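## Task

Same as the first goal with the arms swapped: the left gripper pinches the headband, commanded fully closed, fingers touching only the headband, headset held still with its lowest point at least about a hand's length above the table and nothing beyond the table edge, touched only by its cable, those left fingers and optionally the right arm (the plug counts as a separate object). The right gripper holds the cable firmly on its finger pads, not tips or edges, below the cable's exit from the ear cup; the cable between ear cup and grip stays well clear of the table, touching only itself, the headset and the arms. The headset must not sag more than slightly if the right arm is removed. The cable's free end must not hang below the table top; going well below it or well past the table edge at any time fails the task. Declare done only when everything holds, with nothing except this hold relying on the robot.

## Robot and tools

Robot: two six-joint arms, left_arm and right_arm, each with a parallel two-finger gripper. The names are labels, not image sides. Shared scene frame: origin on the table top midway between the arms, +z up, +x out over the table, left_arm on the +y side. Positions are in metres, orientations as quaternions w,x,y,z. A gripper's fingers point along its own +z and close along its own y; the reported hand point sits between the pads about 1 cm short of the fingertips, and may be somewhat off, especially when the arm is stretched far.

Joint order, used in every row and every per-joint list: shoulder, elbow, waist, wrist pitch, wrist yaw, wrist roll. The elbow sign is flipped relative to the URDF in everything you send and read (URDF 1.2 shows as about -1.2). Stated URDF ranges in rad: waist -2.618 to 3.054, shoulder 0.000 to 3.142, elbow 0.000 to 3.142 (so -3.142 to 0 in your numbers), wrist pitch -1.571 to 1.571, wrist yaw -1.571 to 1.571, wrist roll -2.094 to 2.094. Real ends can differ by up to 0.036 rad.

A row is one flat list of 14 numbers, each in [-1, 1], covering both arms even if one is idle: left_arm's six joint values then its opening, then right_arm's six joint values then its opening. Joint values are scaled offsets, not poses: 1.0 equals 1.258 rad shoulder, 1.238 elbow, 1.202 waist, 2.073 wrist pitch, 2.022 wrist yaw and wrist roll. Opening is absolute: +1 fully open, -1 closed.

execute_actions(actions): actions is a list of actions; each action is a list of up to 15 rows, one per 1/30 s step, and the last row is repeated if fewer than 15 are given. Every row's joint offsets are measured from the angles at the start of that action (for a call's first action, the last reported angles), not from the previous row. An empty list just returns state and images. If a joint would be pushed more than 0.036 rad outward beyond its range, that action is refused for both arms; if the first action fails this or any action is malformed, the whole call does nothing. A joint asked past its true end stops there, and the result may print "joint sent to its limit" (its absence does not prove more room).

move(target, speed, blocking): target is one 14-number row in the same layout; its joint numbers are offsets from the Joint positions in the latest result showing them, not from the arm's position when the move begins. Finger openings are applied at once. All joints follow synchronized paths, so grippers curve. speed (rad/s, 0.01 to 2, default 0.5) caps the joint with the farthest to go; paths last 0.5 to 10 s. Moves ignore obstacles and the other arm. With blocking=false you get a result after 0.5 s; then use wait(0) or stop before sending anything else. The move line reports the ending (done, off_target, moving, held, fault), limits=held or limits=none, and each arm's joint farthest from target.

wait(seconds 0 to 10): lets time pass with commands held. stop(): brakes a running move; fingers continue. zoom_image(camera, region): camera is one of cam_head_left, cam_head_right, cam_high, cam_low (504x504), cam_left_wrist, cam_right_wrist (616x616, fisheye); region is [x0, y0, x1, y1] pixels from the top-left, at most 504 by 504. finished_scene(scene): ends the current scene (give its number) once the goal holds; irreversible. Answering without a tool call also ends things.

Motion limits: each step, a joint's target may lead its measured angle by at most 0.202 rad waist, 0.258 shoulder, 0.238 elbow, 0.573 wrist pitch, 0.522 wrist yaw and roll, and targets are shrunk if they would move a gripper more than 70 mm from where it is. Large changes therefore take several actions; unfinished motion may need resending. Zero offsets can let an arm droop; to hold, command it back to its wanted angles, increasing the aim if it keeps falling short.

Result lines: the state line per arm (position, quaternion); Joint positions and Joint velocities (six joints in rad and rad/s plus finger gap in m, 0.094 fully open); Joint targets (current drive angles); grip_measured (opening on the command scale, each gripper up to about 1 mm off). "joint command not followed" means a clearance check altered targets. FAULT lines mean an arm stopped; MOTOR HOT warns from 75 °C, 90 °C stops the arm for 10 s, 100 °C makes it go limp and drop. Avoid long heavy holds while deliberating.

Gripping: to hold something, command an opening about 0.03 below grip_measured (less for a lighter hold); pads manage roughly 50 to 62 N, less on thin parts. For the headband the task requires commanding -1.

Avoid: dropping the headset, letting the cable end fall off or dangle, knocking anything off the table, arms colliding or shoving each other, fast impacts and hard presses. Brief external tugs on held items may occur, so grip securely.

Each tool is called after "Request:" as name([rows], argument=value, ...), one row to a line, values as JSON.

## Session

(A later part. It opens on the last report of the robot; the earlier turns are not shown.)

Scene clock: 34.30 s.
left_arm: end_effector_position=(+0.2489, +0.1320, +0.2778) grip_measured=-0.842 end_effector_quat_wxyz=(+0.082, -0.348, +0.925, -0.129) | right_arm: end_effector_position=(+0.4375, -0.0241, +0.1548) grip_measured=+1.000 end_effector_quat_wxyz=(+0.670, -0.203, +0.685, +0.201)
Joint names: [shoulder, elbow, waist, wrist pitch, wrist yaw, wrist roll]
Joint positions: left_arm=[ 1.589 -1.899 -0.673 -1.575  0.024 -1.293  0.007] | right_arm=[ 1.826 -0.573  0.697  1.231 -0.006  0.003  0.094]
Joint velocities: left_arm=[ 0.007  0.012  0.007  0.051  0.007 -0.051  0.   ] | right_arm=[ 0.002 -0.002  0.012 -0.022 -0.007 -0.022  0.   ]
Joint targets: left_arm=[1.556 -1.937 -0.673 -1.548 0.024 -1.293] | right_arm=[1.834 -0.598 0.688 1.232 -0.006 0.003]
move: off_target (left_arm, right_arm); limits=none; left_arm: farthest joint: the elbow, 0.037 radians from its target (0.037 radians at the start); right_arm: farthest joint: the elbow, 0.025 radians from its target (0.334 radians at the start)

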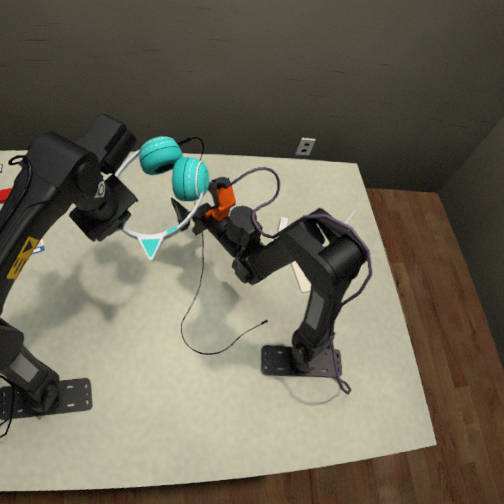

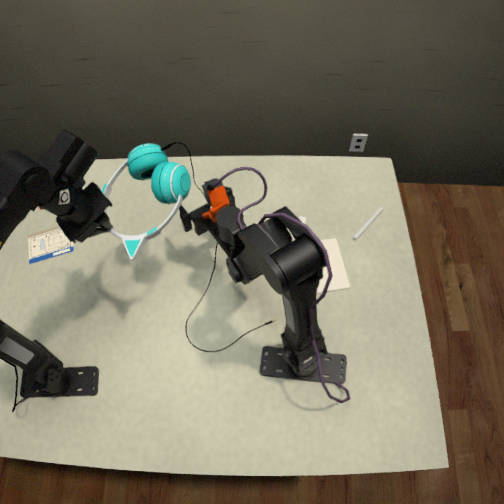

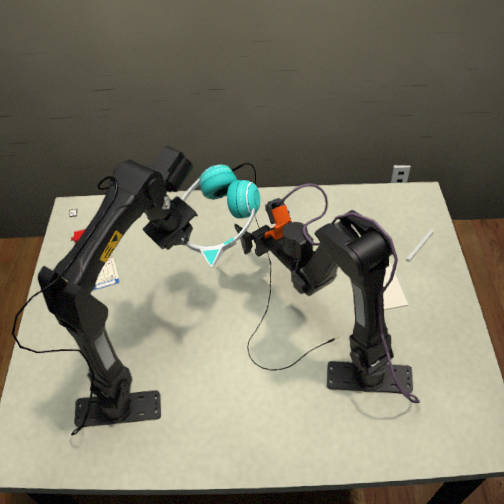

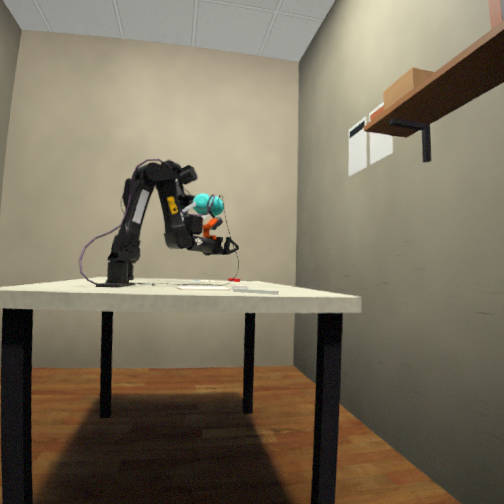

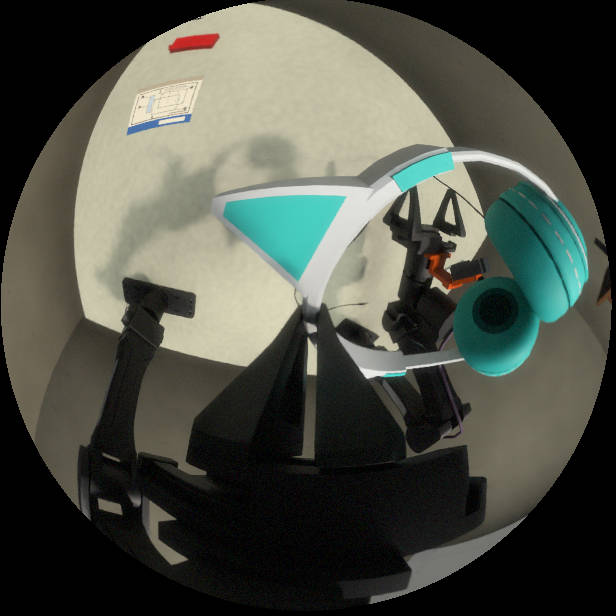

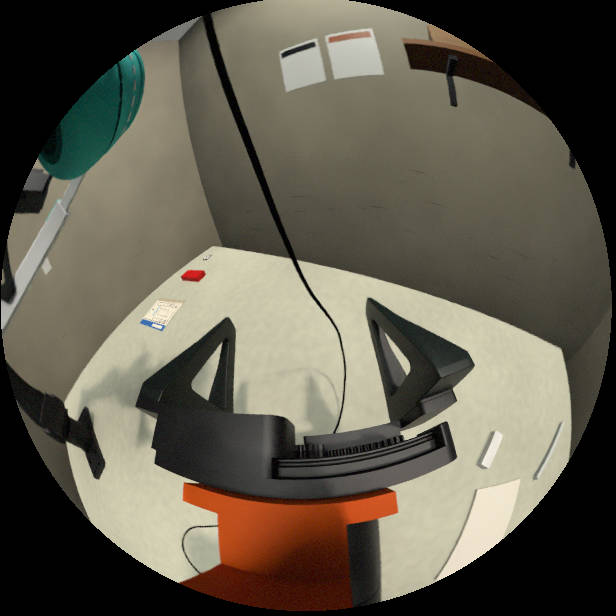

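Request:
move(target=[-0.026,-0.03,0,0.013,0,0,-1,0.13,-0.15,0,0,0,0,1], speed=0.15)

Request:
move(target=[-0.026,-0.03,0,0.013,0,0,-1,0,-0.02,0,0,0,0,-1])

Scene clock: 39.60 s.
left_arm: end_effector_position=(+0.2489, +0.1320, +0.2778) grip_measured=-0.842 end_effector_quat_wxyz=(+0.082, -0.348, +0.925, -0.129) | right_arm: end_effector_position=(+0.4708, -0.0026, +0.1423) grip_measured=+1.000 end_effector_quat_wxyz=(+0.670, -0.203, +0.685, +0.201)
Joint names: [shoulder, elbow, waist, wrist pitch, wrist yaw, wrist roll]
Joint positions: left_arm=[ 1.589 -1.899 -0.673 -1.575  0.024 -1.293  0.007] | right_arm=[ 1.981 -0.733  0.697  1.228 -0.006  0.003  0.094]
Joint velocities: left_arm=[-0.007 -0.002  0.002  0.037  0.007 -0.007 -0.001] | right_arm=[-0.002  0.002  0.007  0.066 -0.051  0.022  0.   ]
Joint targets: left_arm=[1.556 -1.937 -0.673 -1.549 0.024 -1.293] | right_arm=[1.989 -0.759 0.697 1.231 -0.006 0.003]
move: off_target (left_arm, right_arm); limits=none; left_arm: farthest joint: the elbow, 0.037 radians from its target (0.037 radians at the start); right_arm: farthest joint: the elbow, 0.026 radians from its target (0.186 radians at the start)

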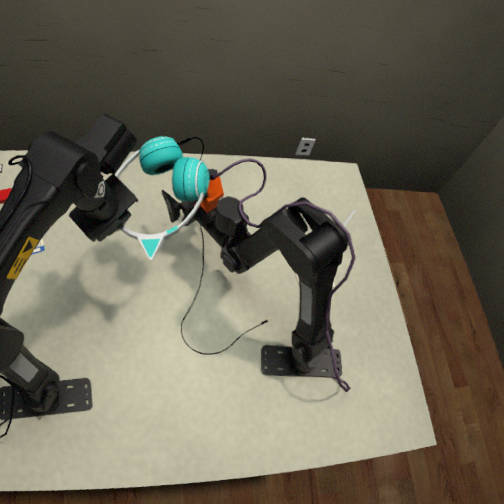

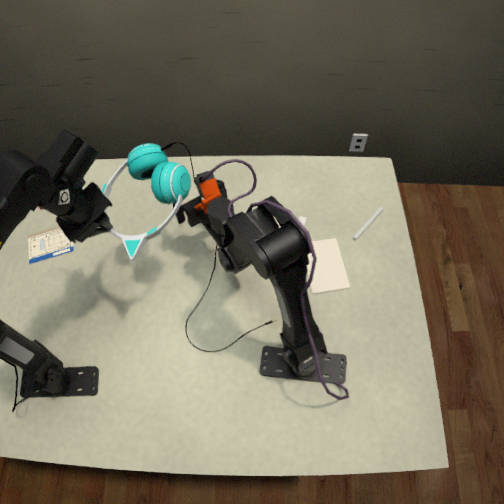

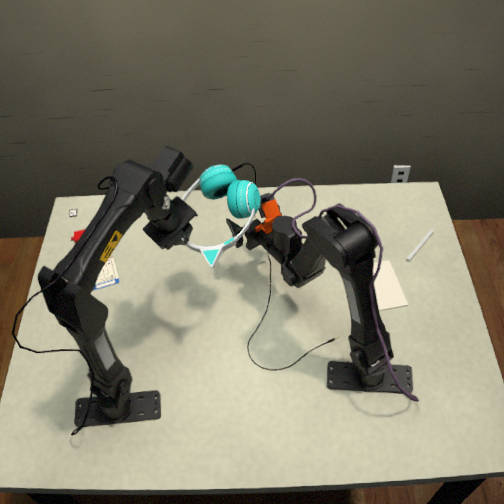

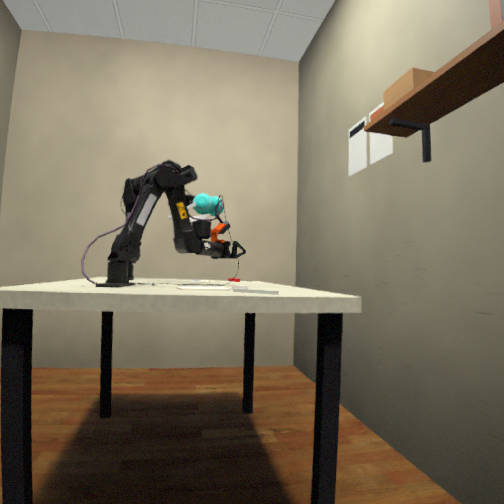

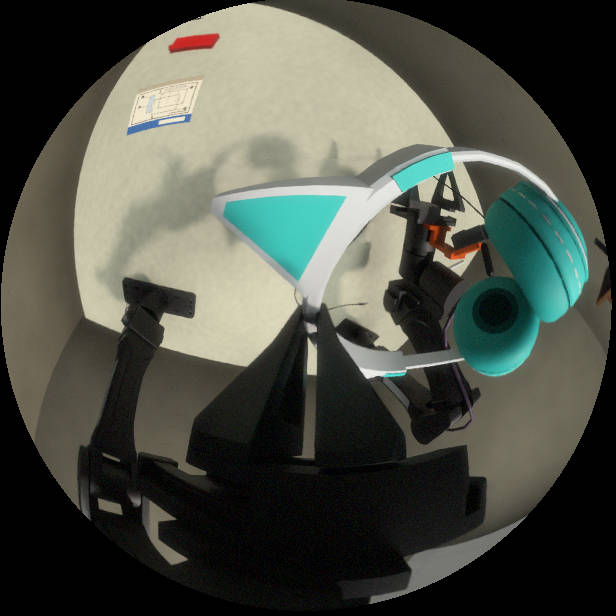

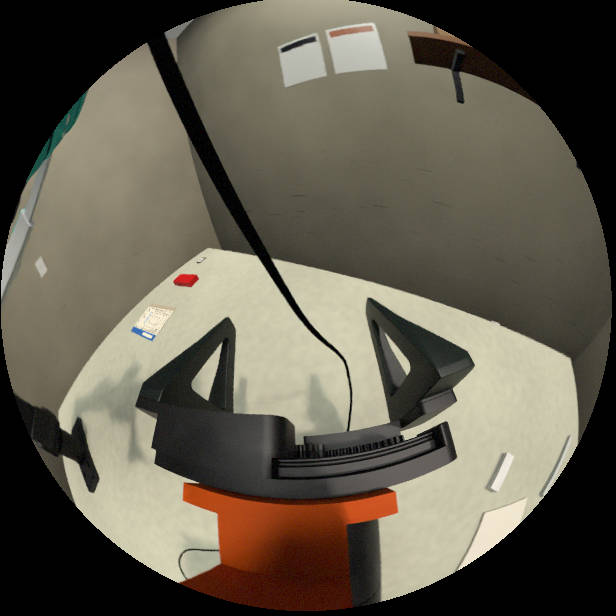

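Scene clock: 40.30 s.
left_arm: end_effector_position=(+0.2489, +0.1320, +0.2778) grip_measured=-0.842 end_effector_quat_wxyz=(+0.082, -0.348, +0.925, -0.129) | right_arm: end_effector_position=(+0.4708, -0.0026, +0.1423) grip_measured=-0.980 end_effector_quat_wxyz=(+0.670, -0.203, +0.685, +0.201)
Joint names: [shoulder, elbow, waist, wrist pitch, wrist yaw, wrist roll]
Joint positions: left_arm=[ 1.589 -1.899 -0.673 -1.575  0.024 -1.293  0.007] | right_arm=[ 1.981 -0.733  0.697  1.228 -0.006  0.003  0.001]
Joint velocities: left_arm=[-0.002  0.007 -0.002  0.007  0.051 -0.007  0.   ] | right_arm=[ 0.002  0.012  0.002  0.066 -0.037 -0.051  0.001]
Joint targets: left_arm=[1.556 -1.937 -0.673 -1.549 0.024 -1.293] | right_arm=[1.981 -0.757 0.697 1.228 -0.006 0.003]
move: off_target (left_arm, right_arm); limits=none; left_arm: farthest joint: the elbow, 0.037 radians from its target (0.037 radians at the start); right_arm: farthest joint: the elbow, 0.025 radians from its target (0.025 radians at the start)

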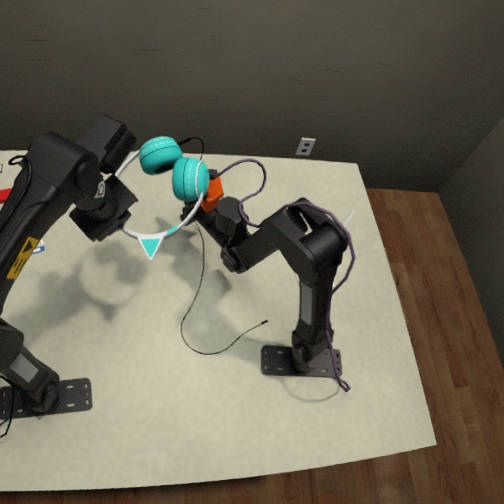

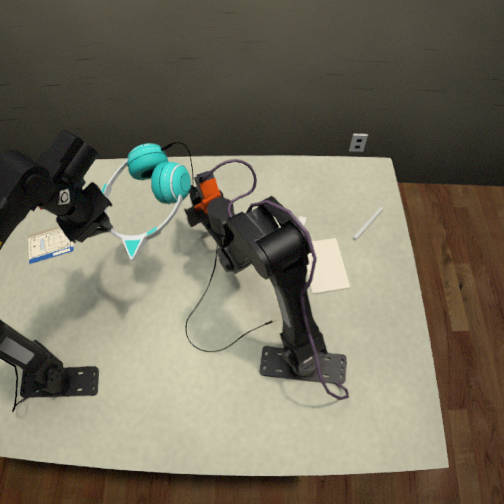

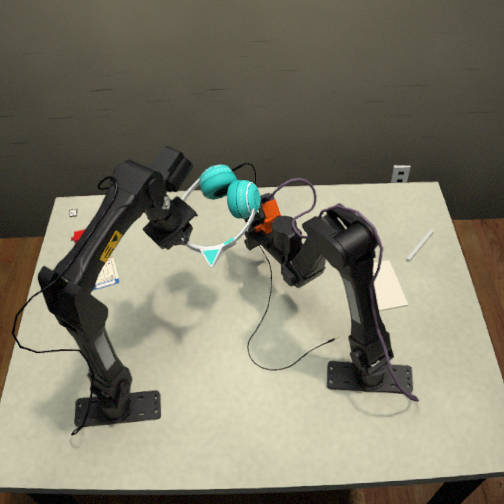

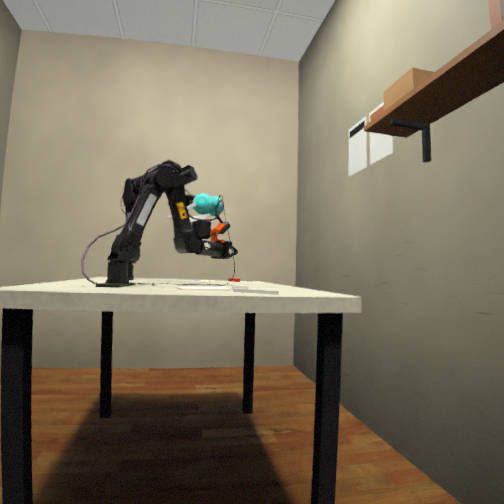

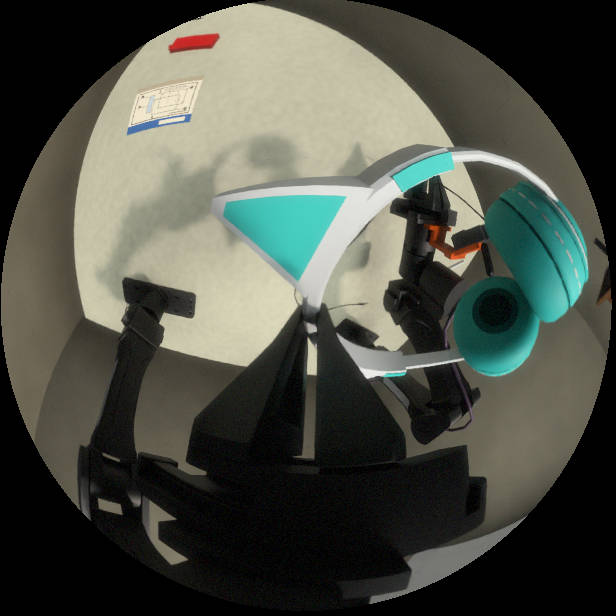

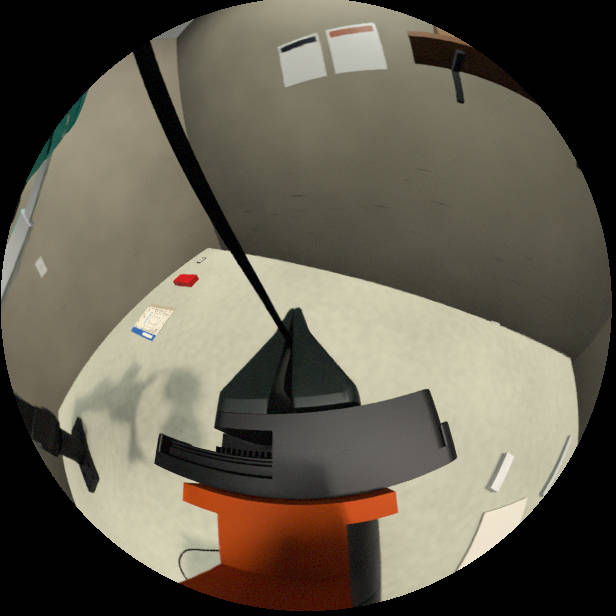

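Request:
finished_scene(scene=2)

The scene is finished: the task was done.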